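# Move a glass cylinder from the shelf bench to the cart

## Task

Take the graduated cylinder that sits on the bench with shelves and leave it standing upright in the cart's top tray, with its base on the tray floor itself rather than on the foot of another cylinder. Every other cylinder must also still be standing in the tray at the end. No cylinder may tip over, reach the room's floor, drop more than a few centimetres or be struck hard, since the glass breaks and the task fails. The robot must release the cylinder and back away, must not tip or finish leaning, and the result only counts if nothing depends on the robot to stay put.

## Robot and tools

Robot: a Hello Robot Stretch 4 with a single arm. It has an omni-wheel base, a lift that slides up a mast, a telescoping arm reaching forward, a three-joint wrist (yaw, pitch, roll) and a two-finger gripper. It is roughly 1.6 m tall, and no part of the base rim lies more than 0.23 m from the base origin.

Frames: the base frame sits on the floor below the base centre, x ahead, y to the left, z up. hand_pose is reported in this frame and marks a point between the open fingertips (link pinch); its printed position may be slightly off. The odometry frame is the base frame as it was when the scene began; base_odometry counts wheel rotation only, so slip looks like motion. Heading is positive to the left, within -3.142 to 3.142.

execute_actions: argument "actions" is a list holding one action or none (empty = just report state and images). "cameras" picks images: head_camera, head_left_camera, head_right_camera, wrist_camera, or "all"; omitted or null also means all, [] means none. An action may contain "base", "joints", or both, plus optional "pace" and "contact_limits"; alternatively it is {"end_of_arm": "enable_torque"} by itself, which revives any wrist or gripper motor that shut off.
- "base" is an offset from where the base last reported itself, with exactly one key: translate_m (metres, forward +, -2 to 2), strafe_m (metres, left +, -2 to 2) or rotate_rad (radians, counter-clockwise +, -3.2 to 3.2).
- "joints" is one object keyed by joint name, each value an absolute target: lift_m 0 to 1.2 m; arm_m 0 to 0.55 m; wrist_yaw_rad -1.134 to 4.276 (0 ahead, + to the left, 3.14 tucked back, above 3.4 the arm may obstruct); wrist_pitch_rad -1.117 to 4.259 (0 level, 1.57 pointing down); wrist_roll_rad -1.117 to 4.259 (0 keeps fingers at equal height, + turns clockwise viewed from behind); gripper_m -0.038 to 0.141 m, the fingertip gap (negative means fingers press together). Out-of-range joint targets are clipped and flagged; other bad values or unknown keys make the whole call rejected.
- "pace": "slow", "default", "fast" or "max" (base up to 0.1/0.3/0.4/0.6 m/s and 1/2/3/4 rad/s; slower when the lift is high).
- "contact_limits": {"arm_m": value}, 0 (gentlest) to 0.75 (firmest), default 0.5; the arm stops when it pushes harder.
Motions in one action begin together. A joint or base omitted from an action can still be driving toward its previous target.

wait(seconds 0 to 10) commands nothing and returns state and images. zoom_image(camera, region [x0, y0, x1, y1] in pixels, top-left origin, at most 504 by 504) magnifies the latest full image of that camera. read_manual(section "licences") only gives licence text. finished_scene(scene) closes the current scene irreversibly once the last command has been held; pass its number.

Result lines: base_status and joint_status tell how each motion ended: "done", "off_target" (resting short, maybe still pushing), "contact_stop_at_<key>" (hit something; lift, arm or wheels go slack, a slack lift may sag under load), "limit_stop_at_<name>" (built-in stop, e.g. "limit_stop_at_tilt" beyond 6 degrees of lean, or "limit_stop_at_own_body" for self-collision, common when wrist_pitch_rad is below -0.2 with a strong roll), "time_out", "torque_fault" (wrist motor overloaded and went limp; send enable_torque). on_its_own lists things not commanded by this call; its "held at" is a held target, not a position. lidar_m has 12 distances in 30-degree sectors starting straight ahead and going counter-clockwise (4th left, 7th behind, 10th right); "-" means nothing seen or closer than 0.25 m; glass is often invisible. wrist_depth_mm is a 7x7 grid of depths (100 to 2000 mm), top-left first, transparent objects omitted. motor_effort is percent of max, with the peak of the last action in brackets; for wheel_0, wheel_1, wheel_2 positive means turning right. turned_by_wheels differing from turned_by_imu by over about 0.1 rad signals a bump or slip. base_tilt reports forward and right lean in degrees.

Gripping: command gripper_m smaller than the object's width; the further below, the harder the squeeze and the more the object is pulled toward the wrist. Neither the gripper reading nor "done" proves a hold; a firm squeeze shows as a jump in gripper effort. If fingertips jam on a surface underneath, raise the lift.

Suggested order: unfold at the start with lift_m 0.4 and wrist_yaw_rad 0 in one action, locate the bench and cart with the cameras, approach, grasp the cylinder gently around its body, lift it clear, drive carefully, lower it until its foot meets the tray floor beside (not on) the other cylinders, open, then retract and back off.

Avoid: dropping or knocking the glass, fast turns with arm_m above 0.2 while loaded, strong pushes or pulls with a high gripper, pressing the gripper into things during base or arm moves, and leaving the robot leaning. Loose objects may occasionally be nudged by something else, and the scene keeps running while you think.

Each tool is called in YAML: its name, and indented under it one key for each argument.

## Session

execute_actions:
  actions: []

Scene clock: 0.00 s.
base_odometry: x=+0.000 y=+0.000 heading=+0.000 (m, m, rad; odometry frame)
turned_by_wheels: +0.000 (rad since the last result)
turned_by_imu: +0.000 (rad since the last result)
base_tilt: forward=-0.3 right=+0.1 (deg)
lidar_m: 1.49 1.93 1.83 1.88 1.78 1.65 1.41 1.64 1.59 1.64 2.21 1.45
base_status: not commanded
joint_positions: lift_m=+0.133 arm_m=+0.002 wrist_yaw_rad=+3.188 wrist_pitch_rad=-0.004 wrist_roll_rad=+0.015 gripper_m=+0.057
joint_status: not commanded
motor_effort: lift_m=+18 arm_m=+0 wrist_yaw_rad=-1 wrist_pitch_rad=-8 wrist_roll_rad=-2 gripper_m=-2 wheel_0=+1 wheel_1=+0 wheel_2=+0 (%)
hand_pose: x=-0.1191 y=+0.0738 z=+0.3126 quat_wxyz=(-0.023, +0.002, +0.007, +1.000) (m; base frame)
wrist_depth_mm: - 141 - - 1756 1661 1499 / - 133 164 1983 1863 1618 1464 / - 115 138 1921 1863 1618 1464 / - 123 156 1921 1756 1576 1430 / 138 137 - 1863 1756 1618 1464 / 227 1661 1255 1499 218 1430 1336 / 224 1008 194 878 798 878 866
pictures: head_camera, head_left_camera, head_right_camera, wrist_camera
Images, in order (width x height): head_camera 420x560, head_left_camera 420x672, head_right_camera 420x672, wrist_camera 616x392.

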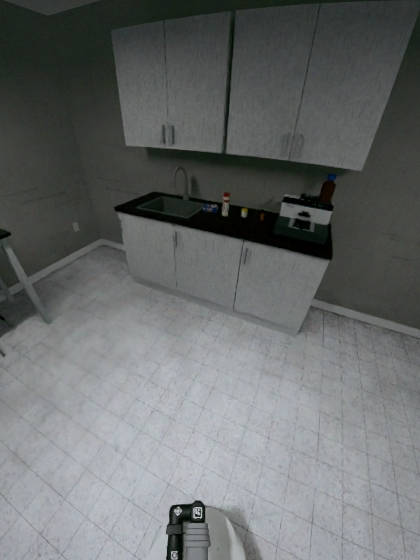

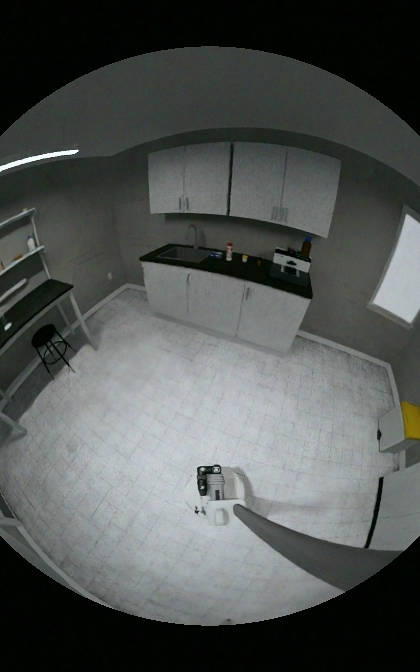

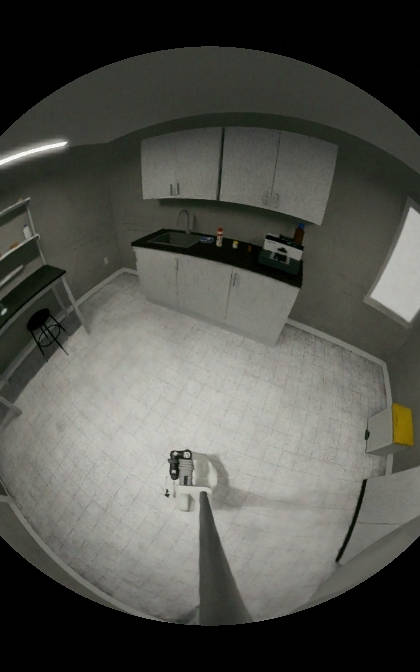

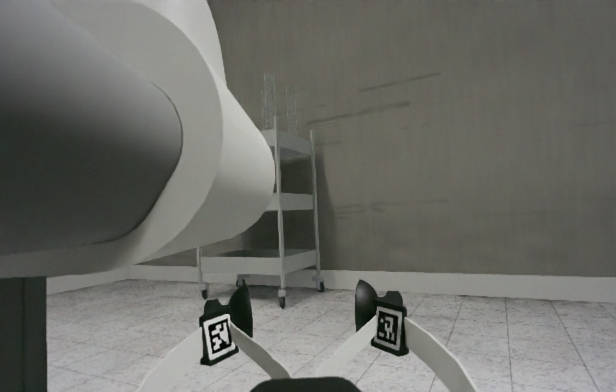

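Cart is behind. Bench on the left.

execute_actions:
  actions:
    - {"base":{"rotate_rad":1.4},"joints":{"lift_m":0.9,"wrist_yaw_rad":0,"gripper_m":0.12}}

Scene clock: 5.67 s.
base_odometry: x=+0.000 y=+0.000 heading=+1.399 (m, m, rad; odometry frame)
turned_by_wheels: +1.399 (rad since the last result)
turned_by_imu: +1.387 (rad since the last result)
base_tilt: forward=-0.4 right=+0.2 (deg)
lidar_m: 1.85 1.93 1.63 1.39 1.45 1.62 1.63 1.90 1.48 1.46 1.70 1.83
base_status: done
joint_positions: lift_m=+0.900 arm_m=+0.002 wrist_yaw_rad=+0.000 wrist_pitch_rad=-0.004 wrist_roll_rad=+0.015 gripper_m=+0.120
joint_status: all done
motor_effort: lift_m=+21(24) arm_m=+0(0) wrist_yaw_rad=-1(8) wrist_pitch_rad=-9(9) wrist_roll_rad=-2(2) gripper_m=+1(2) wheel_0=-6(13) wheel_1=-2(9) wheel_2=-3(12) (%)
hand_pose: x=+0.4617 y=-0.0874 z=+1.0791 quat_wxyz=(+1.000, +0.007, -0.002, +0.000) (m; base frame)
wrist_depth_mm: 1921 - - - - - - / 1921 - - - - - - / 1983 - - - - - - / 1863 - - - - - - / 1863 - - - - 1756 - / 1808 - - - - - - / 1863 - - 151 - - -
pictures: head_camera, head_left_camera, head_right_camera, wrist_camera
Images, in order (width x height): head_camera 420x560, head_left_camera 420x672, head_right_camera 420x672, wrist_camera 616x392.

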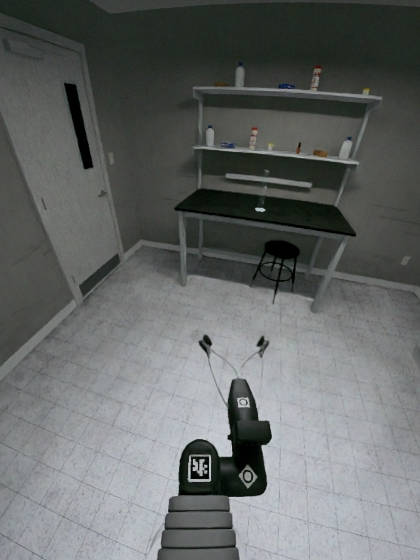

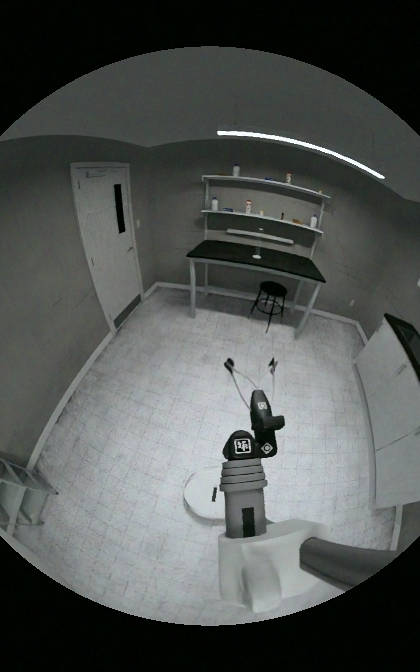

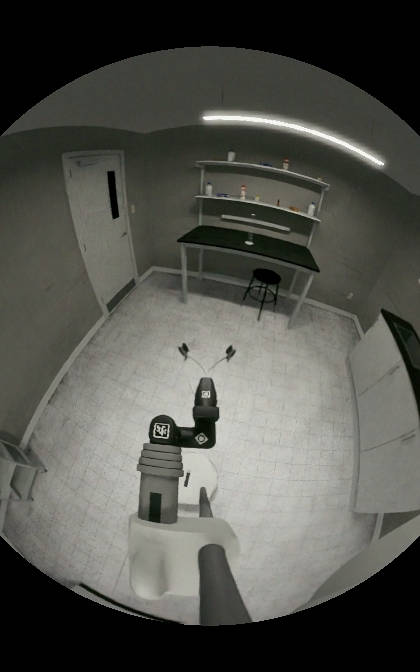

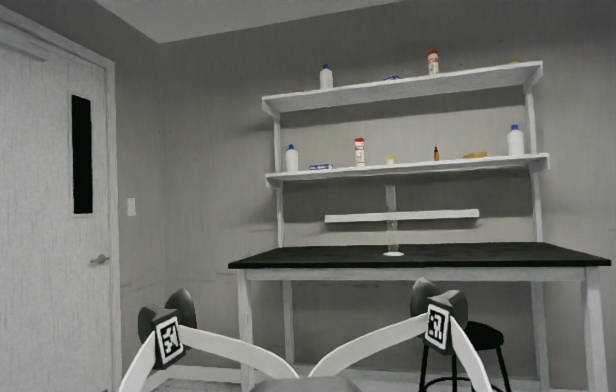

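execute_actions:
  actions:
    - {"base":{"translate_m":0.6},"joints":{"lift_m":0.85}}

Scene clock: 14.07 s.
base_odometry: x=+0.102 y=+0.591 heading=+1.400 (m, m, rad; odometry frame)
turned_by_wheels: +0.001 (rad since the last result)
turned_by_imu: +0.001 (rad since the last result)
base_tilt: forward=-0.4 right=+0.2 (deg)
lidar_m: 1.26 1.71 1.49 1.50 1.67 2.22 2.21 2.55 1.60 1.60 1.48 1.25
base_status: done
joint_positions: lift_m=+0.850 arm_m=+0.002 wrist_yaw_rad=+0.000 wrist_pitch_rad=-0.004 wrist_roll_rad=+0.015 gripper_m=+0.120
joint_status: all done
motor_effort: lift_m=+16(20) arm_m=+0(0) wrist_yaw_rad=-1(1) wrist_pitch_rad=-7(10) wrist_roll_rad=-2(3) gripper_m=-1(1) wheel_0=+7(11) wheel_1=+5(9) wheel_2=-2(14) (%)
hand_pose: x=+0.4616 y=-0.0874 z=+1.0295 quat_wxyz=(+1.000, +0.007, -0.002, +0.000) (m; base frame)
wrist_depth_mm: 1708 - - 1921 1756 1576 1618 / 1708 - - 1921 1863 1756 1618 / 1756 - - 1983 1756 1661 1618 / 1661 - - 1921 1808 1661 1618 / 1618 - - 1708 1537 1430 1281 / 1661 - 1205 1921 1060 991 1661 / 1618 - 1921 150 1756 1281 1576
pictures: head_camera, head_left_camera, head_right_camera, wrist_camera
Images, in order (width x height): head_camera 420x560, head_left_camera 420x672, head_right_camera 420x672, wrist_camera 616x392.

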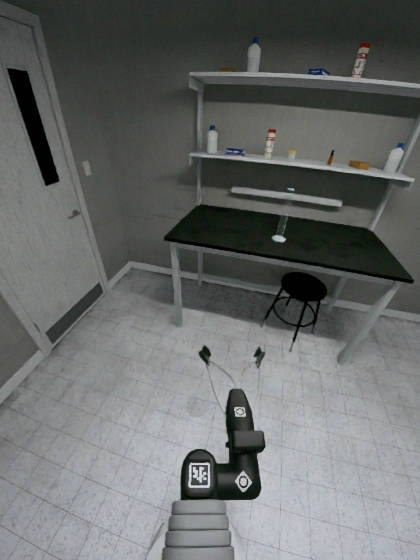

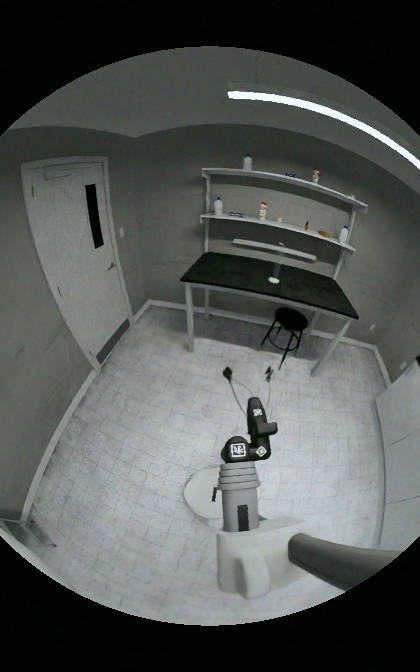

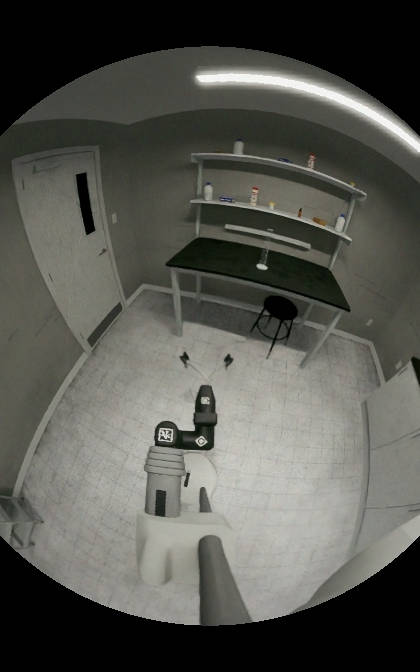

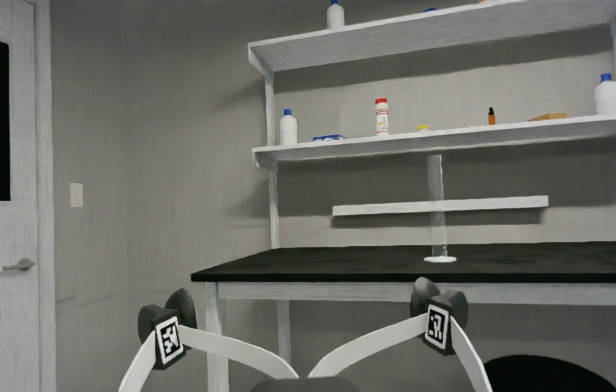

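execute_actions:
  actions:
    - {"base":{"strafe_m":-0.3},"joints":{"lift_m":0.75}}
  cameras: ["head_camera","wrist_camera"]

Scene clock: 22.70 s.
base_odometry: x=+0.398 y=+0.540 heading=+1.400 (m, m, rad; odometry frame)
turned_by_wheels: +0.000 (rad since the last result)
turned_by_imu: -0.001 (rad since the last result)
base_tilt: forward=-0.4 right=+0.1 (deg)
lidar_m: 1.15 1.40 1.78 1.76 1.90 2.28 2.29 1.54 1.33 1.29 1.56 1.16
base_status: done
joint_positions: lift_m=+0.750 arm_m=+0.002 wrist_yaw_rad=+0.000 wrist_pitch_rad=-0.004 wrist_roll_rad=+0.015 gripper_m=+0.120
joint_status: all done
motor_effort: lift_m=+15(17) arm_m=+0(0) wrist_yaw_rad=+0(1) wrist_pitch_rad=-8(8) wrist_roll_rad=-2(3) gripper_m=+0(0) wheel_0=+6(14) wheel_1=-1(12) wheel_2=+0(1) (%)
hand_pose: x=+0.4616 y=-0.0874 z=+0.9296 quat_wxyz=(+1.000, +0.007, -0.002, +0.000) (m; base frame)
wrist_depth_mm: - - 1808 1708 1756 1661 1537 / - - 1983 1921 1708 1618 1576 / - - 1921 1863 1756 1708 1576 / - - - 1808 1708 1618 1576 / - - 1118 1078 1025 931 891 / - 1229 1921 1808 1808 1576 1499 / 1983 1182 1863 150 1205 1098 1537
pictures: head_camera, wrist_camera
Images, in order (width x height): head_camera 420x560, wrist_camera 616x392.

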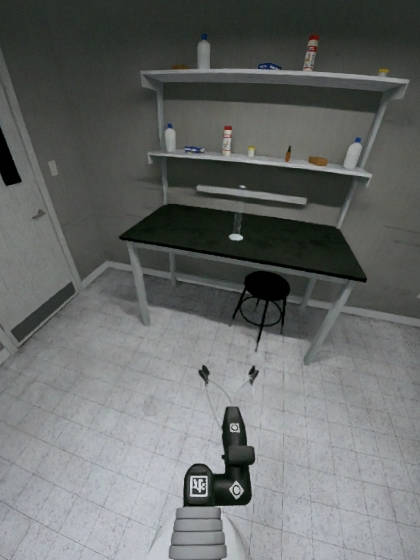

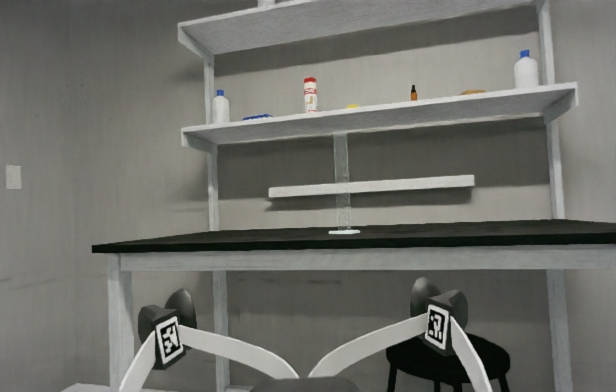

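execute_actions:
  actions:
    - {"base":{"strafe_m":-0.11},"joints":{"lift_m":0.78}}
  cameras: []

execute_actions:
  actions:
    - {"base":{"translate_m":0.45}}
  cameras: ["head_camera","wrist_camera"]

Scene clock: 29.63 s.
base_odometry: x=+0.506 y=+0.521 heading=+1.401 (m, m, rad; odometry frame)
turned_by_wheels: +0.000 (rad since the last result)
turned_by_imu: -0.001 (rad since the last result)
base_tilt: forward=-0.5 right=+0.0 (deg)
lidar_m: 1.16 1.38 1.89 1.90 2.00 2.31 2.31 1.46 1.21 1.21 1.44 1.14
base_status: done
joint_positions: lift_m=+0.780 arm_m=+0.002 wrist_yaw_rad=+0.000 wrist_pitch_rad=-0.004 wrist_roll_rad=+0.015 gripper_m=+0.120
joint_status: all done
motor_effort: lift_m=+21(23) arm_m=+0(0) wrist_yaw_rad=-1(0) wrist_pitch_rad=-9(9) wrist_roll_rad=-2(3) gripper_m=-1(1) wheel_0=+6(13) wheel_1=-2(12) wheel_2=+0(1) (%)
hand_pose: x=+0.4616 y=-0.0874 z=+0.9591 quat_wxyz=(+1.000, +0.007, -0.002, +0.000) (m; base frame)
wrist_depth_mm: - - 1863 1618 1756 1618 1537 / - - 1921 1863 1808 1618 1576 / - - 1983 1808 1756 1576 1537 / - - 1921 1808 1756 1576 1499 / - 1229 1118 1025 976 917 842 / - 1983 1863 1756 1756 1618 1499 / - 1205 1921 150 1078 1618 1499
pictures: none
No camera images: the call's "cameras" was empty. Leave "cameras" out to get every camera's image.

Scene clock: 32.60 s.
base_odometry: x=+0.582 y=+0.965 heading=+1.401 (m, m, rad; odometry frame)
turned_by_wheels: +0.000 (rad since the last result)
turned_by_imu: +0.001 (rad since the last result)
base_tilt: forward=-0.4 right=+0.1 (deg)
lidar_m: 0.70 0.83 1.75 1.75 2.08 2.74 2.74 1.54 1.33 1.33 0.82 0.70
base_status: done
joint_positions: lift_m=+0.780 arm_m=+0.002 wrist_yaw_rad=+0.000 wrist_pitch_rad=-0.004 wrist_roll_rad=+0.015 gripper_m=+0.120
joint_status: not commanded
motor_effort: lift_m=+20(21) arm_m=+0(0) wrist_yaw_rad=-1(0) wrist_pitch_rad=-10(8) wrist_roll_rad=-2(2) gripper_m=+1(1) wheel_0=+5(13) wheel_1=+4(8) wheel_2=-4(14) (%)
hand_pose: x=+0.4616 y=-0.0874 z=+0.9591 quat_wxyz=(+1.000, +0.007, -0.002, +0.000) (m; base frame)
wrist_depth_mm: 1708 1576 1430 1336 1281 1229 1060 / 1708 1576 1464 1138 1118 1078 1138 / 1661 1499 1430 1366 1281 1205 1138 / 1661 1576 1430 1308 1255 1229 1160 / 1618 1229 1098 976 891 820 759 / 654 585 569 530 480 452 452 / 1618 1576 1430 150 1281 1205 1118
pictures: head_camera, wrist_camera
Images, in order (width x height): head_camera 420x560, wrist_camera 616x392.

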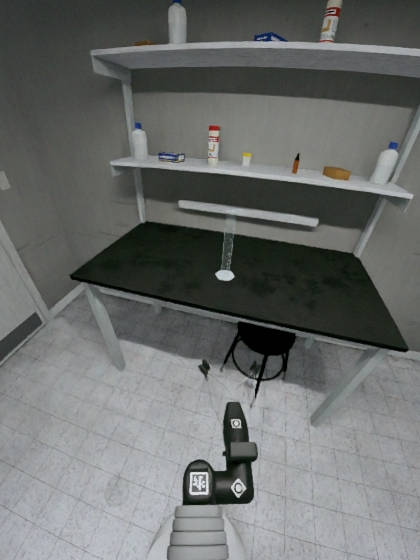

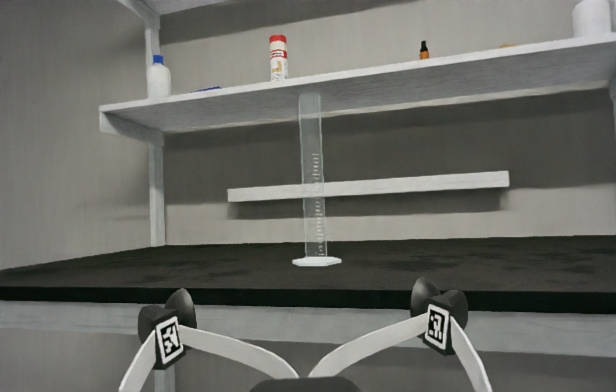

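execute_actions:
  actions:
    - {"joints":{"lift_m":0.80,"arm_m":0.3}}
  cameras: ["head_camera","wrist_camera"]

Scene clock: 37.80 s.
base_odometry: x=+0.582 y=+0.965 heading=+1.401 (m, m, rad; odometry frame)
turned_by_wheels: +0.000 (rad since the last result)
turned_by_imu: -0.001 (rad since the last result)
base_tilt: forward=-0.4 right=+0.1 (deg)
lidar_m: 0.70 0.83 1.73 1.78 2.07 2.76 2.74 1.58 1.33 1.33 0.83 0.69
base_status: not commanded
joint_positions: lift_m=+0.800 arm_m=+0.299 wrist_yaw_rad=+0.000 wrist_pitch_rad=-0.004 wrist_roll_rad=+0.015 gripper_m=+0.120
joint_status: all done
motor_effort: lift_m=+21(25) arm_m=+7(6) wrist_yaw_rad=-2(0) wrist_pitch_rad=-8(10) wrist_roll_rad=-2(2) gripper_m=+0(0) wheel_0=+6(5) wheel_1=+5(5) wheel_2=-4(4) (%)
hand_pose: x=+0.7582 y=-0.0874 z=+0.9791 quat_wxyz=(+1.000, +0.007, -0.002, +0.000) (m; base frame)
wrist_depth_mm: 1336 1182 1118 759 732 691 707 / 1008 917 904 946 976 946 904 / 1281 1160 1138 1042 991 946 904 / 1281 1138 1118 1042 976 904 891 / 1255 1182 1098 1025 976 931 878 / 544 517 488 449 410 399 427 / 325 276 270 151 273 265 278
pictures: head_camera, wrist_camera
Images, in order (width x height): head_camera 420x560, wrist_camera 616x392.

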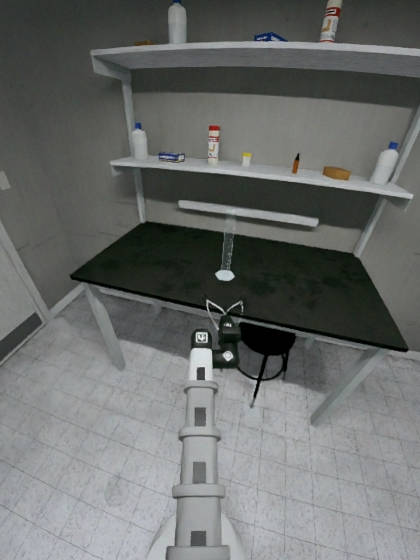

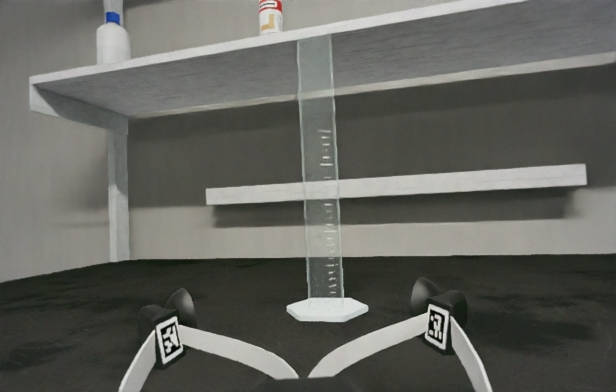

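execute_actions:
  actions:
    - {"base":{"strafe_m":-0.022},"joints":{"arm_m":0.46},"pace":"slow"}
  cameras: ["head_camera","wrist_camera"]

Scene clock: 46.20 s.
base_odometry: x=+0.603 y=+0.961 heading=+1.401 (m, m, rad; odometry frame)
turned_by_wheels: +0.000 (rad since the last result)
turned_by_imu: -0.001 (rad since the last result)
base_tilt: forward=-0.4 right=+0.2 (deg)
lidar_m: 0.71 0.87 1.78 1.79 2.10 2.75 2.75 1.53 1.32 1.33 0.80 0.72
base_status: done
joint_positions: lift_m=+0.800 arm_m=+0.459 wrist_yaw_rad=+0.000 wrist_pitch_rad=-0.004 wrist_roll_rad=+0.015 gripper_m=+0.120
joint_status: all done
motor_effort: lift_m=+21(21) arm_m=+7(8) wrist_yaw_rad=+0(1) wrist_pitch_rad=-9(9) wrist_roll_rad=-3(2) gripper_m=-1(1) wheel_0=+9(12) wheel_1=-5(10) wheel_2=+0(3) (%)
hand_pose: x=+0.9182 y=-0.0874 z=+0.9791 quat_wxyz=(+1.000, +0.007, -0.002, +0.000) (m; base frame)
wrist_depth_mm: 715 668 647 661 683 691 707 / 809 891 917 891 831 798 750 / 1098 1008 931 891 831 798 750 / 1078 991 931 866 798 778 750 / 1078 976 917 866 831 768 741 / 539 521 488 466 407 394 424 / 324 276 268 150 270 264 277
pictures: head_camera, wrist_camera
Images, in order (width x height): head_camera 420x560, wrist_camera 616x392.

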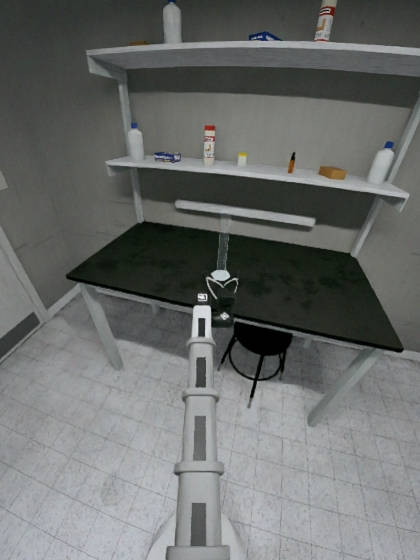

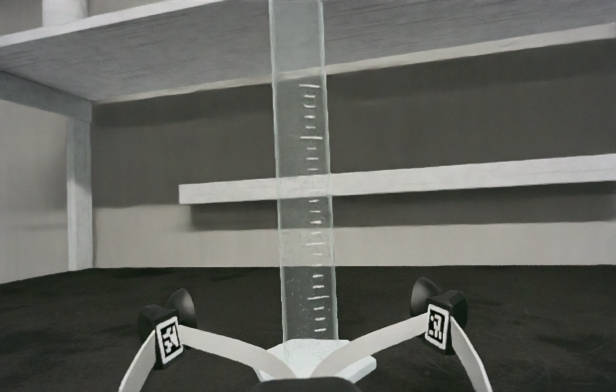

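execute_actions:
  actions:
    - {"joints":{"arm_m":0.545},"pace":"slow"}
  cameras: ["head_camera","wrist_camera"]

Scene clock: 52.43 s.
base_odometry: x=+0.603 y=+0.961 heading=+1.401 (m, m, rad; odometry frame)
turned_by_wheels: +0.000 (rad since the last result)
turned_by_imu: -0.001 (rad since the last result)
base_tilt: forward=-0.3 right=+0.2 (deg)
lidar_m: 0.74 0.83 1.78 1.79 2.12 2.75 2.76 1.55 1.32 1.31 0.83 0.70
base_status: not commanded
joint_positions: lift_m=+0.800 arm_m=+0.544 wrist_yaw_rad=+0.000 wrist_pitch_rad=-0.004 wrist_roll_rad=+0.015 gripper_m=+0.120
joint_status: all done
motor_effort: lift_m=+21(21) arm_m=+7(5) wrist_yaw_rad=-1(1) wrist_pitch_rad=-10(8) wrist_roll_rad=-2(3) gripper_m=-1(0) wheel_0=+8(9) wheel_1=-6(6) wheel_2=+0(0) (%)
hand_pose: x=+1.0032 y=-0.0874 z=+0.9791 quat_wxyz=(+1.000, +0.007, -0.002, +0.000) (m; base frame)
wrist_depth_mm: 621 634 647 668 668 699 676 / 809 891 842 809 759 715 676 / 946 931 831 798 750 715 676 / 991 917 842 741 741 699 661 / 976 904 831 788 741 707 668 / 539 512 484 473 410 392 424 / 322 276 268 150 271 264 277
pictures: head_camera, wrist_camera
Images, in order (width x height): head_camera 420x560, wrist_camera 616x392.

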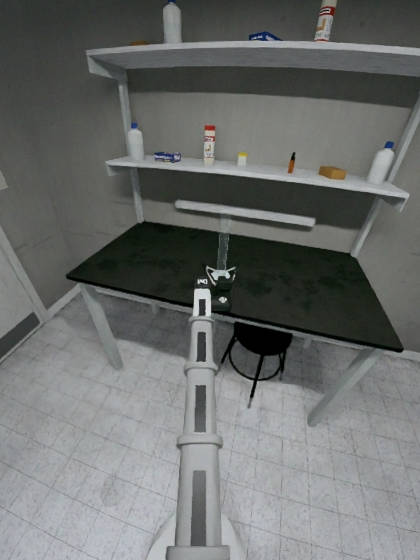

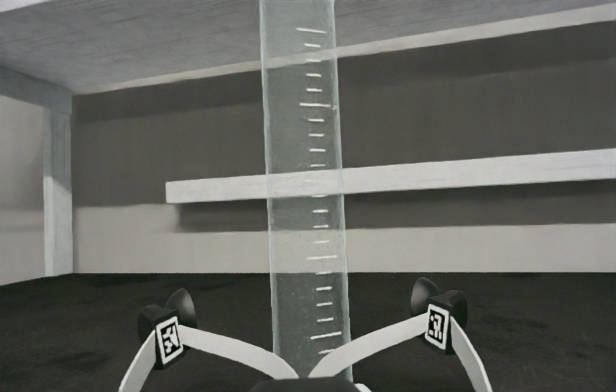

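execute_actions:
  actions:
    - {"joints":{"gripper_m":0.015},"pace":"slow"}
  cameras: ["wrist_camera"]

execute_actions:
  actions:
    - {"joints":{"lift_m":0.84},"pace":"slow"}
  cameras: ["head_camera","wrist_camera"]

Scene clock: 59.03 s.
base_odometry: x=+0.603 y=+0.961 heading=+1.401 (m, m, rad; odometry frame)
turned_by_wheels: +0.000 (rad since the last result)
turned_by_imu: -0.001 (rad since the last result)
base_tilt: forward=-0.4 right=+0.1 (deg)
lidar_m: 0.73 0.82 1.76 1.78 2.12 2.76 2.74 1.53 1.32 1.31 0.82 0.70
base_status: not commanded
joint_positions: lift_m=+0.800 arm_m=+0.544 wrist_yaw_rad=+0.000 wrist_pitch_rad=-0.004 wrist_roll_rad=+0.015 gripper_m=+0.015
joint_status: all done
motor_effort: lift_m=+21(21) arm_m=+7(7) wrist_yaw_rad=+0(0) wrist_pitch_rad=-8(10) wrist_roll_rad=-1(2) gripper_m=-12(12) wheel_0=+8(8) wheel_1=-5(5) wheel_2=+0(0) (%)
hand_pose: x=+1.0032 y=-0.0874 z=+0.9791 quat_wxyz=(+1.000, +0.007, -0.002, +0.000) (m; base frame)
wrist_depth_mm: 627 634 647 661 668 707 683 / 820 891 854 798 759 723 676 / 946 904 854 798 759 707 676 / 960 891 842 768 723 691 676 / 976 891 842 798 750 699 661 / 544 517 445 430 404 436 424 / 325 312 185 277 252 263 277
pictures: wrist_camera
Images, in order (width x height): wrist_camera 616x392.

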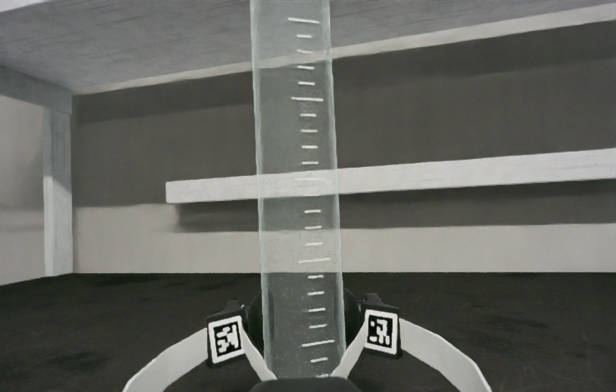

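Scene clock: 60.20 s.
base_odometry: x=+0.603 y=+0.961 heading=+1.401 (m, m, rad; odometry frame)
turned_by_wheels: +0.000 (rad since the last result)
turned_by_imu: +0.000 (rad since the last result)
base_tilt: forward=-0.3 right=+0.2 (deg)
lidar_m: 0.69 0.86 1.77 1.79 2.10 2.76 2.75 1.53 1.33 1.31 0.82 0.69
base_status: not commanded
joint_positions: lift_m=+0.840 arm_m=+0.544 wrist_yaw_rad=+0.000 wrist_pitch_rad=-0.002 wrist_roll_rad=+0.015 gripper_m=+0.015
joint_status: all done
motor_effort: lift_m=+22(27) arm_m=+7(7) wrist_yaw_rad=+0(0) wrist_pitch_rad=-17(17) wrist_roll_rad=-3(2) gripper_m=-14(12) wheel_0=+8(9) wheel_1=-5(5) wheel_2=+0(0) (%)
hand_pose: x=+1.0032 y=-0.0874 z=+1.0184 quat_wxyz=(+1.000, +0.007, -0.001, +0.000) (m; base frame)
wrist_depth_mm: 591 554 574 580 597 609 627 / 768 788 820 798 750 723 668 / 917 904 854 798 750 707 676 / 946 917 831 768 741 654 676 / 976 904 866 788 750 707 668 / 699 676 585 554 530 574 549 / 421 413 182 364 336 345 366
pictures: head_camera, wrist_camera
Images, in order (width x height): head_camera 420x560, wrist_camera 616x392.

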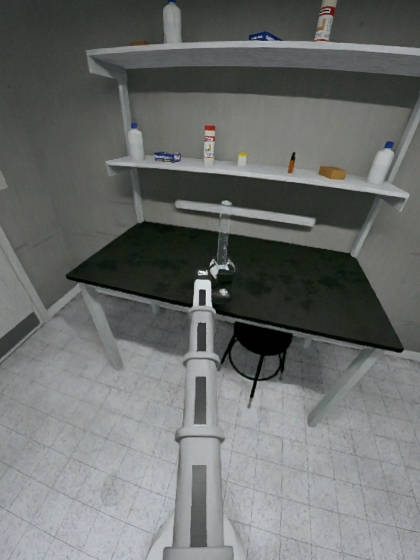

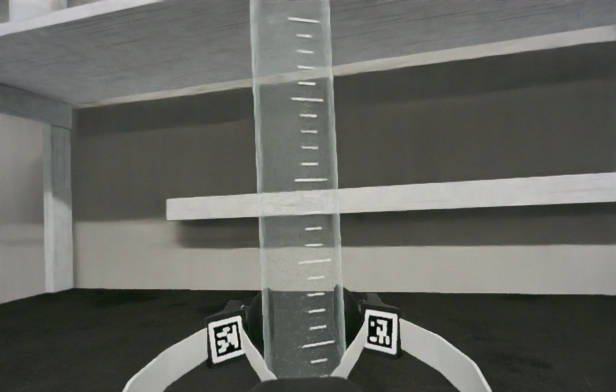

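Held. Retract, then turn toward the cart.

execute_actions:
  actions:
    - {"joints":{"arm_m":0.05,"gripper_m":0.008},"pace":"slow"}
  cameras: []

execute_actions:
  actions:
    - {"base":{"translate_m":-0.6},"pace":"slow"}
  cameras: []

execute_actions:
  actions:
    - {"base":{"rotate_rad":1.6},"pace":"slow"}

Scene clock: 70.57 s.
base_odometry: x=+0.603 y=+0.961 heading=+1.401 (m, m, rad; odometry frame)
turned_by_wheels: +0.000 (rad since the last result)
turned_by_imu: -0.002 (rad since the last result)
base_tilt: forward=-0.4 right=+0.1 (deg)
lidar_m: 0.70 0.85 1.76 1.79 2.08 2.76 2.77 1.53 1.31 1.32 0.80 0.69
base_status: not commanded
joint_positions: lift_m=+0.840 arm_m=+0.051 wrist_yaw_rad=+0.000 wrist_pitch_rad=-0.002 wrist_roll_rad=+0.015 gripper_m=+0.008
joint_status: all done
motor_effort: lift_m=+22(22) arm_m=-7(7) wrist_yaw_rad=-1(1) wrist_pitch_rad=-14(17) wrist_roll_rad=-2(2) gripper_m=-14(15) wheel_0=+8(8) wheel_1=-5(6) wheel_2=+0(0) (%)
hand_pose: x=+0.5106 y=-0.0874 z=+1.0184 quat_wxyz=(+1.000, +0.007, -0.001, +0.000) (m; base frame)
wrist_depth_mm: 1618 1464 1366 1336 1205 1205 1098 / 1576 1499 1366 1281 1042 991 917 / 1537 1308 1366 1281 1205 1160 1118 / 1576 1499 1336 1308 1229 1160 1118 / 1618 1464 1366 1255 1182 1138 1098 / 723 683 591 569 544 580 559 / 609 512 185 449 418 399 394
pictures: none
No camera images: the call's "cameras" was empty. Leave "cameras" out to get every camera's image.

Scene clock: 77.87 s.
base_odometry: x=+0.502 y=+0.370 heading=+1.401 (m, m, rad; odometry frame)
turned_by_wheels: -0.001 (rad since the last result)
turned_by_imu: -0.004 (rad since the last result)
base_tilt: forward=-0.4 right=+0.1 (deg)
lidar_m: 1.30 1.53 1.94 1.96 1.98 2.17 2.19 1.35 1.14 1.16 1.37 1.29
base_status: done
joint_positions: lift_m=+0.840 arm_m=+0.051 wrist_yaw_rad=+0.000 wrist_pitch_rad=-0.002 wrist_roll_rad=+0.015 gripper_m=+0.008
joint_status: not commanded
motor_effort: lift_m=+22(22) arm_m=-7(7) wrist_yaw_rad=-1(1) wrist_pitch_rad=-16(16) wrist_roll_rad=-1(2) gripper_m=-14(14) wheel_0=-6(12) wheel_1=-6(7) wheel_2=+4(9) (%)
hand_pose: x=+0.5106 y=-0.0874 z=+1.0184 quat_wxyz=(+1.000, +0.007, -0.001, +0.000) (m; base frame)
wrist_depth_mm: - - - 1756 1661 1618 1661 / - - 1983 1921 1808 1708 1661 / - - - 1921 1808 1661 1618 / - - 1983 1921 1808 1708 1618 / - - 1661 1464 1336 1229 1537 / - - 1160 1138 991 1661 1618 / - 1336 184 1921 1160 1537 1576
pictures: none
No camera images: the call's "cameras" was empty. Leave "cameras" out to get every camera's image.

Scene clock: 80.73 s.
base_odometry: x=+0.502 y=+0.370 heading=+2.999 (m, m, rad; odometry frame)
turned_by_wheels: +1.599 (rad since the last result)
turned_by_imu: +1.585 (rad since the last result)
base_tilt: forward=-0.3 right=+0.1 (deg)
lidar_m: 1.95 1.94 2.18 2.19 1.35 1.16 1.16 1.39 1.29 1.27 1.56 1.95
base_status: done
joint_positions: lift_m=+0.840 arm_m=+0.051 wrist_yaw_rad=+0.000 wrist_pitch_rad=-0.002 wrist_roll_rad=+0.015 gripper_m=+0.008
joint_status: not commanded
motor_effort: lift_m=+21(22) arm_m=-7(7) wrist_yaw_rad=-1(1) wrist_pitch_rad=-16(17) wrist_roll_rad=-1(2) gripper_m=-16(13) wheel_0=-8(11) wheel_1=-5(8) wheel_2=-4(9) (%)
hand_pose: x=+0.5106 y=-0.0874 z=+1.0184 quat_wxyz=(+1.000, +0.007, -0.001, +0.000) (m; base frame)
wrist_depth_mm: - - 1983 1808 1708 1618 1499 / - - 1983 1756 1661 1537 1537 / - - 1921 1756 1661 1618 1464 / - - 1921 1756 1708 1576 1464 / - - 1863 1808 1708 1576 1499 / - 1983 1921 1863 1618 1618 1499 / - 1808 185 1708 1618 1499 1499
pictures: head_camera, head_left_camera, head_right_camera, wrist_camera
Images, in order (width x height): head_camera 420x560, head_left_camera 420x672, head_right_camera 420x672, wrist_camera 616x392.

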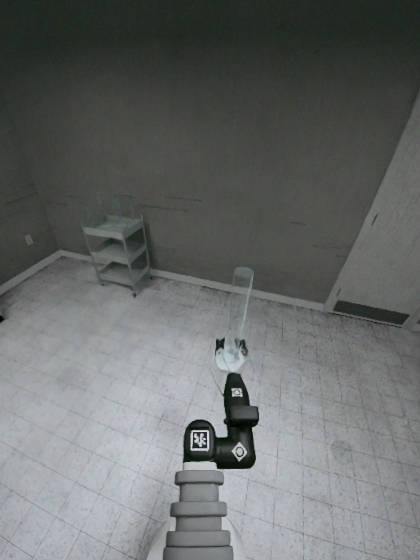

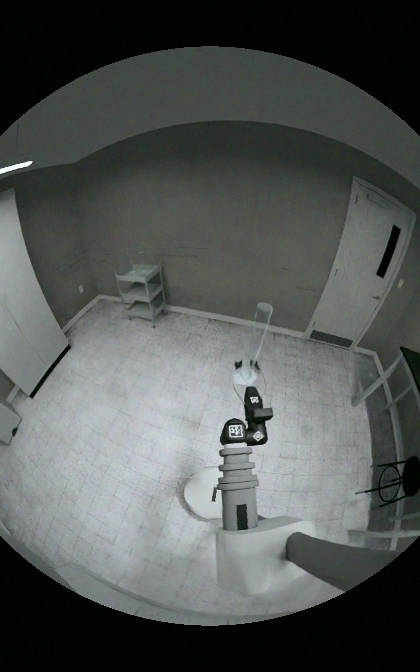

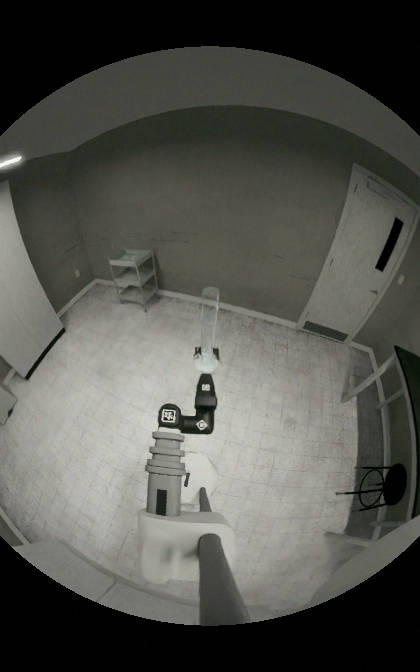

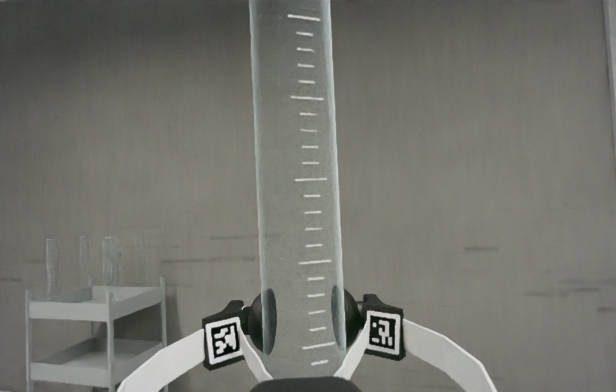

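execute_actions:
  actions:
    - {"base":{"rotate_rad":-0.2},"pace":"slow"}
  cameras: []

execute_actions:
  actions:
    - {"base":{"strafe_m":0.9},"joints":{"lift_m":0.95}}

Scene clock: 87.40 s.
base_odometry: x=+0.502 y=+0.370 heading=+2.801 (m, m, rad; odometry frame)
turned_by_wheels: -0.199 (rad since the last result)
turned_by_imu: -0.198 (rad since the last result)
base_tilt: forward=-0.4 right=+0.1 (deg)
lidar_m: 0.44 1.98 2.21 2.17 2.31 1.17 1.15 1.26 1.31 1.27 1.41 1.99
base_status: done
joint_positions: lift_m=+0.840 arm_m=+0.051 wrist_yaw_rad=+0.000 wrist_pitch_rad=-0.002 wrist_roll_rad=+0.015 gripper_m=+0.008
joint_status: not commanded
motor_effort: lift_m=+21(21) arm_m=-7(7) wrist_yaw_rad=+0(1) wrist_pitch_rad=-16(14) wrist_roll_rad=-2(2) gripper_m=-15(16) wheel_0=+7(9) wheel_1=+5(8) wheel_2=+5(8) (%)
hand_pose: x=+0.5106 y=-0.0874 z=+1.0184 quat_wxyz=(+1.000, +0.007, -0.001, +0.000) (m; base frame)
wrist_depth_mm: 1921 1863 1863 1756 1708 1661 1618 / 1808 1808 1863 1756 1708 1661 1661 / 1808 1756 1756 1756 1808 1618 1661 / 1808 1808 1808 1756 1708 1661 1618 / 1808 1808 1756 1808 1708 1661 1618 / 1808 1756 1756 1756 1756 1618 1618 / 1808 1756 185 1661 1708 1618 1576
pictures: none
No camera images: the call's "cameras" was empty. Leave "cameras" out to get every camera's image.

Scene clock: 91.73 s.
base_odometry: x=+0.201 y=-0.478 heading=+2.800 (m, m, rad; odometry frame)
turned_by_wheels: +0.000 (rad since the last result)
turned_by_imu: -0.001 (rad since the last result)
base_tilt: forward=-0.4 right=+0.1 (deg)
lidar_m: 1.68 1.76 1.29 1.27 1.40 1.72 1.09 1.16 1.73 2.18 2.37 2.07
base_status: done
joint_positions: lift_m=+0.950 arm_m=+0.051 wrist_yaw_rad=+0.000 wrist_pitch_rad=-0.002 wrist_roll_rad=+0.015 gripper_m=+0.008
joint_status: all done
motor_effort: lift_m=+22(22) arm_m=-7(7) wrist_yaw_rad=-1(1) wrist_pitch_rad=-16(16) wrist_roll_rad=-2(2) gripper_m=-13(14) wheel_0=-6(12) wheel_1=+3(12) wheel_2=+0(4) (%)
hand_pose: x=+0.5106 y=-0.0874 z=+1.1284 quat_wxyz=(+1.000, +0.007, -0.001, +0.000) (m; base frame)
wrist_depth_mm: - 1863 1756 1808 1756 1808 1756 / 1983 1863 1921 1863 1863 1808 1708 / 1983 1921 1863 1921 1808 1808 1756 / 1983 1921 1808 1808 1808 1756 1756 / 1921 1921 1808 1756 1808 1756 1708 / 1921 1863 1808 1808 1808 1708 1661 / 1863 1464 185 1808 1708 1708 1708
pictures: head_camera, head_left_camera, head_right_camera, wrist_camera
Images, in order (width x height): head_camera 420x560, head_left_camera 420x672, head_right_camera 420x672, wrist_camera 616x392.

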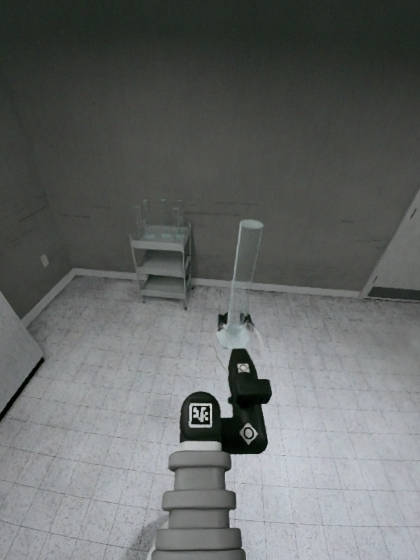

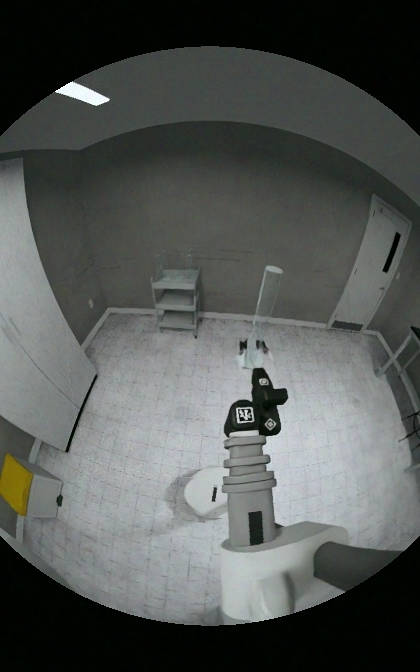

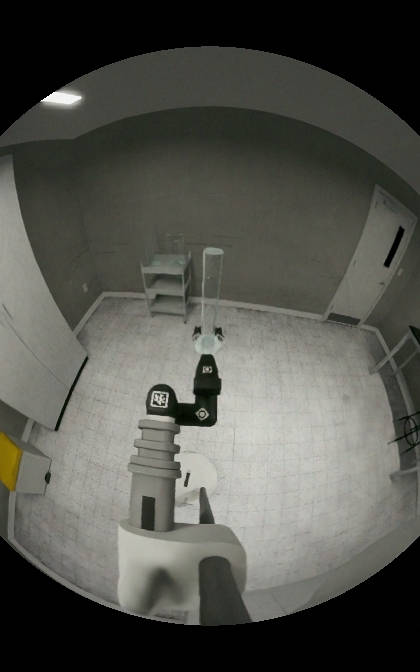

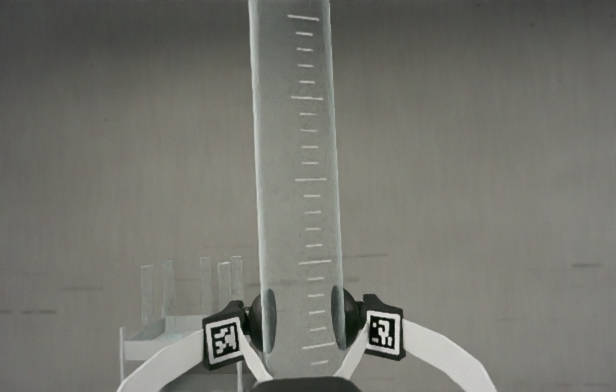

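execute_actions:
  actions:
    - {"base":{"translate_m":0.55},"joints":{"lift_m":1.0}}

Scene clock: 97.77 s.
base_odometry: x=-0.318 y=-0.294 heading=+2.801 (m, m, rad; odometry frame)
turned_by_wheels: +0.000 (rad since the last result)
turned_by_imu: +0.001 (rad since the last result)
base_tilt: forward=-0.4 right=+0.2 (deg)
lidar_m: 1.11 1.15 1.25 1.18 1.29 2.27 1.64 1.74 2.31 2.24 1.95 1.51
base_status: done
joint_positions: lift_m=+1.000 arm_m=+0.051 wrist_yaw_rad=+0.000 wrist_pitch_rad=-0.001 wrist_roll_rad=+0.015 gripper_m=+0.008
joint_status: all done
motor_effort: lift_m=+21(22) arm_m=-7(7) wrist_yaw_rad=+0(0) wrist_pitch_rad=-20(16) wrist_roll_rad=-2(1) gripper_m=-15(13) wheel_0=+6(11) wheel_1=+4(9) wheel_2=-4(14) (%)
hand_pose: x=+0.5106 y=-0.0874 z=+1.1784 quat_wxyz=(+1.000, +0.007, -0.001, +0.000) (m; base frame)
wrist_depth_mm: 1336 1308 1308 1255 1255 1229 1229 / 1336 1308 1255 1281 1281 1229 1205 / 1336 1281 1281 1281 1255 1182 1229 / 1308 1281 1281 1255 1255 1229 1182 / 1308 1336 1255 1255 1205 1205 1182 / 1336 1255 1281 1205 1182 1205 1160 / 1308 1281 184 1205 1229 1160 1182
pictures: head_camera, head_left_camera, head_right_camera, wrist_camera
Images, in order (width x height): head_camera 420x560, head_left_camera 420x672, head_right_camera 420x672, wrist_camera 616x392.

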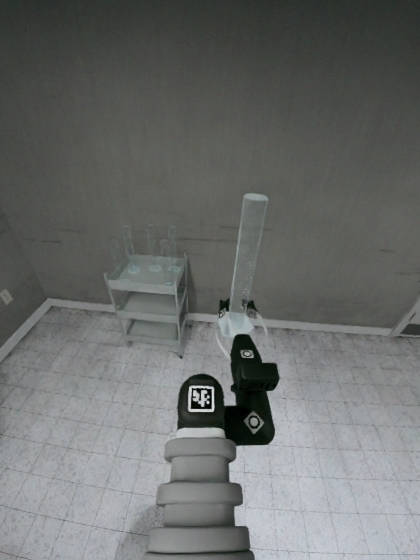

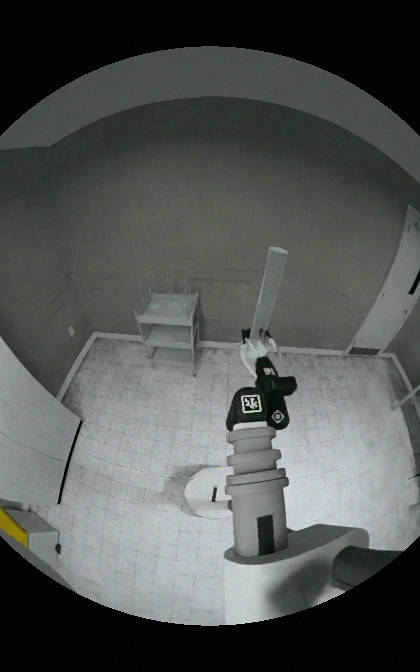

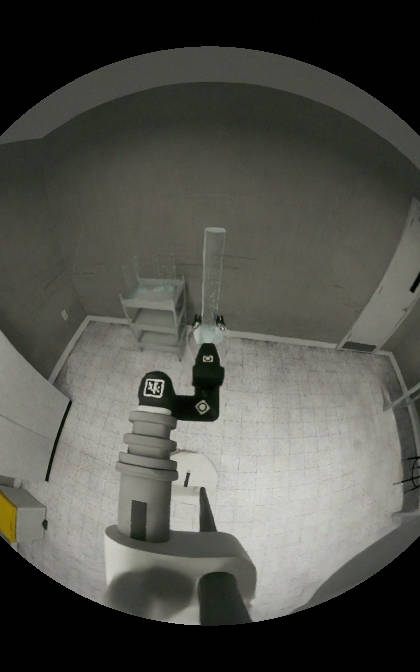

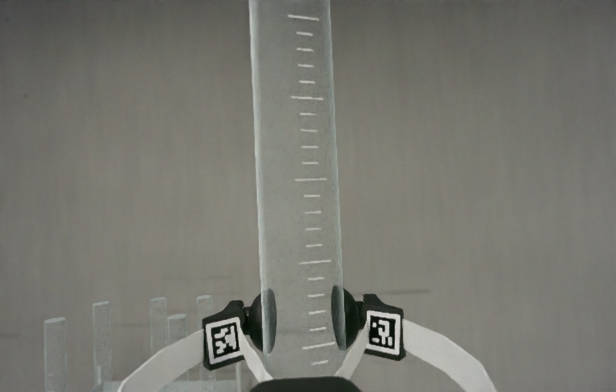

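zoom_image:
  camera: "head_camera"
  region: [80,200,220,320]

Region (80, 200, 220, 320) of head_camera's 420x560 image, scaled by 3.600, with more detail than that image has; it fills the top 432 rows of this view, and the rest is white.

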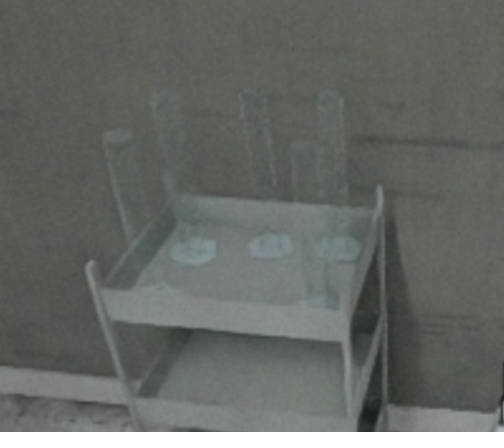

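execute_actions:
  actions:
    - {"base":{"strafe_m":0.43},"joints":{"lift_m":0.72}}
  cameras: ["head_camera","wrist_camera"]

Scene clock: 106.43 s.
base_odometry: x=-0.461 y=-0.700 heading=+2.801 (m, m, rad; odometry frame)
turned_by_wheels: +0.000 (rad since the last result)
turned_by_imu: -0.001 (rad since the last result)
base_tilt: forward=-0.4 right=+0.1 (deg)
lidar_m: 1.12 1.66 0.81 0.77 0.85 1.31 1.75 1.70 2.53 2.68 2.00 1.57
base_status: done
joint_positions: lift_m=+0.720 arm_m=+0.051 wrist_yaw_rad=+0.000 wrist_pitch_rad=-0.001 wrist_roll_rad=+0.015 gripper_m=+0.008
joint_status: all done
motor_effort: lift_m=+16(19) arm_m=-6(6) wrist_yaw_rad=-1(2) wrist_pitch_rad=-17(19) wrist_roll_rad=-3(2) gripper_m=-15(13) wheel_0=-4(15) wheel_1=+1(11) wheel_2=+0(3) (%)
hand_pose: x=+0.5106 y=-0.0874 z=+0.8988 quat_wxyz=(+1.000, +0.007, -0.001, +0.000) (m; base frame)
wrist_depth_mm: 1397 1397 1336 1308 1281 1308 1255 / 1366 1397 1366 1336 1281 1255 1255 / 1430 1336 1336 1336 1255 1255 1205 / 1366 1336 1336 1281 1255 1229 1255 / 1366 1336 1308 1281 1255 1255 1229 / 1336 1366 866 866 1160 1229 1229 / 1366 1336 184 1182 1182 1205 1205
pictures: head_camera, wrist_camera
Images, in order (width x height): head_camera 420x560, wrist_camera 616x392.

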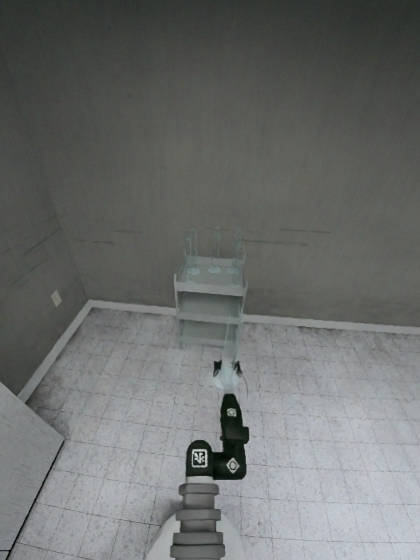

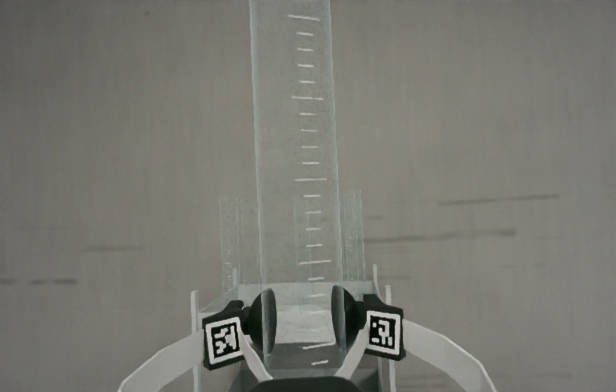

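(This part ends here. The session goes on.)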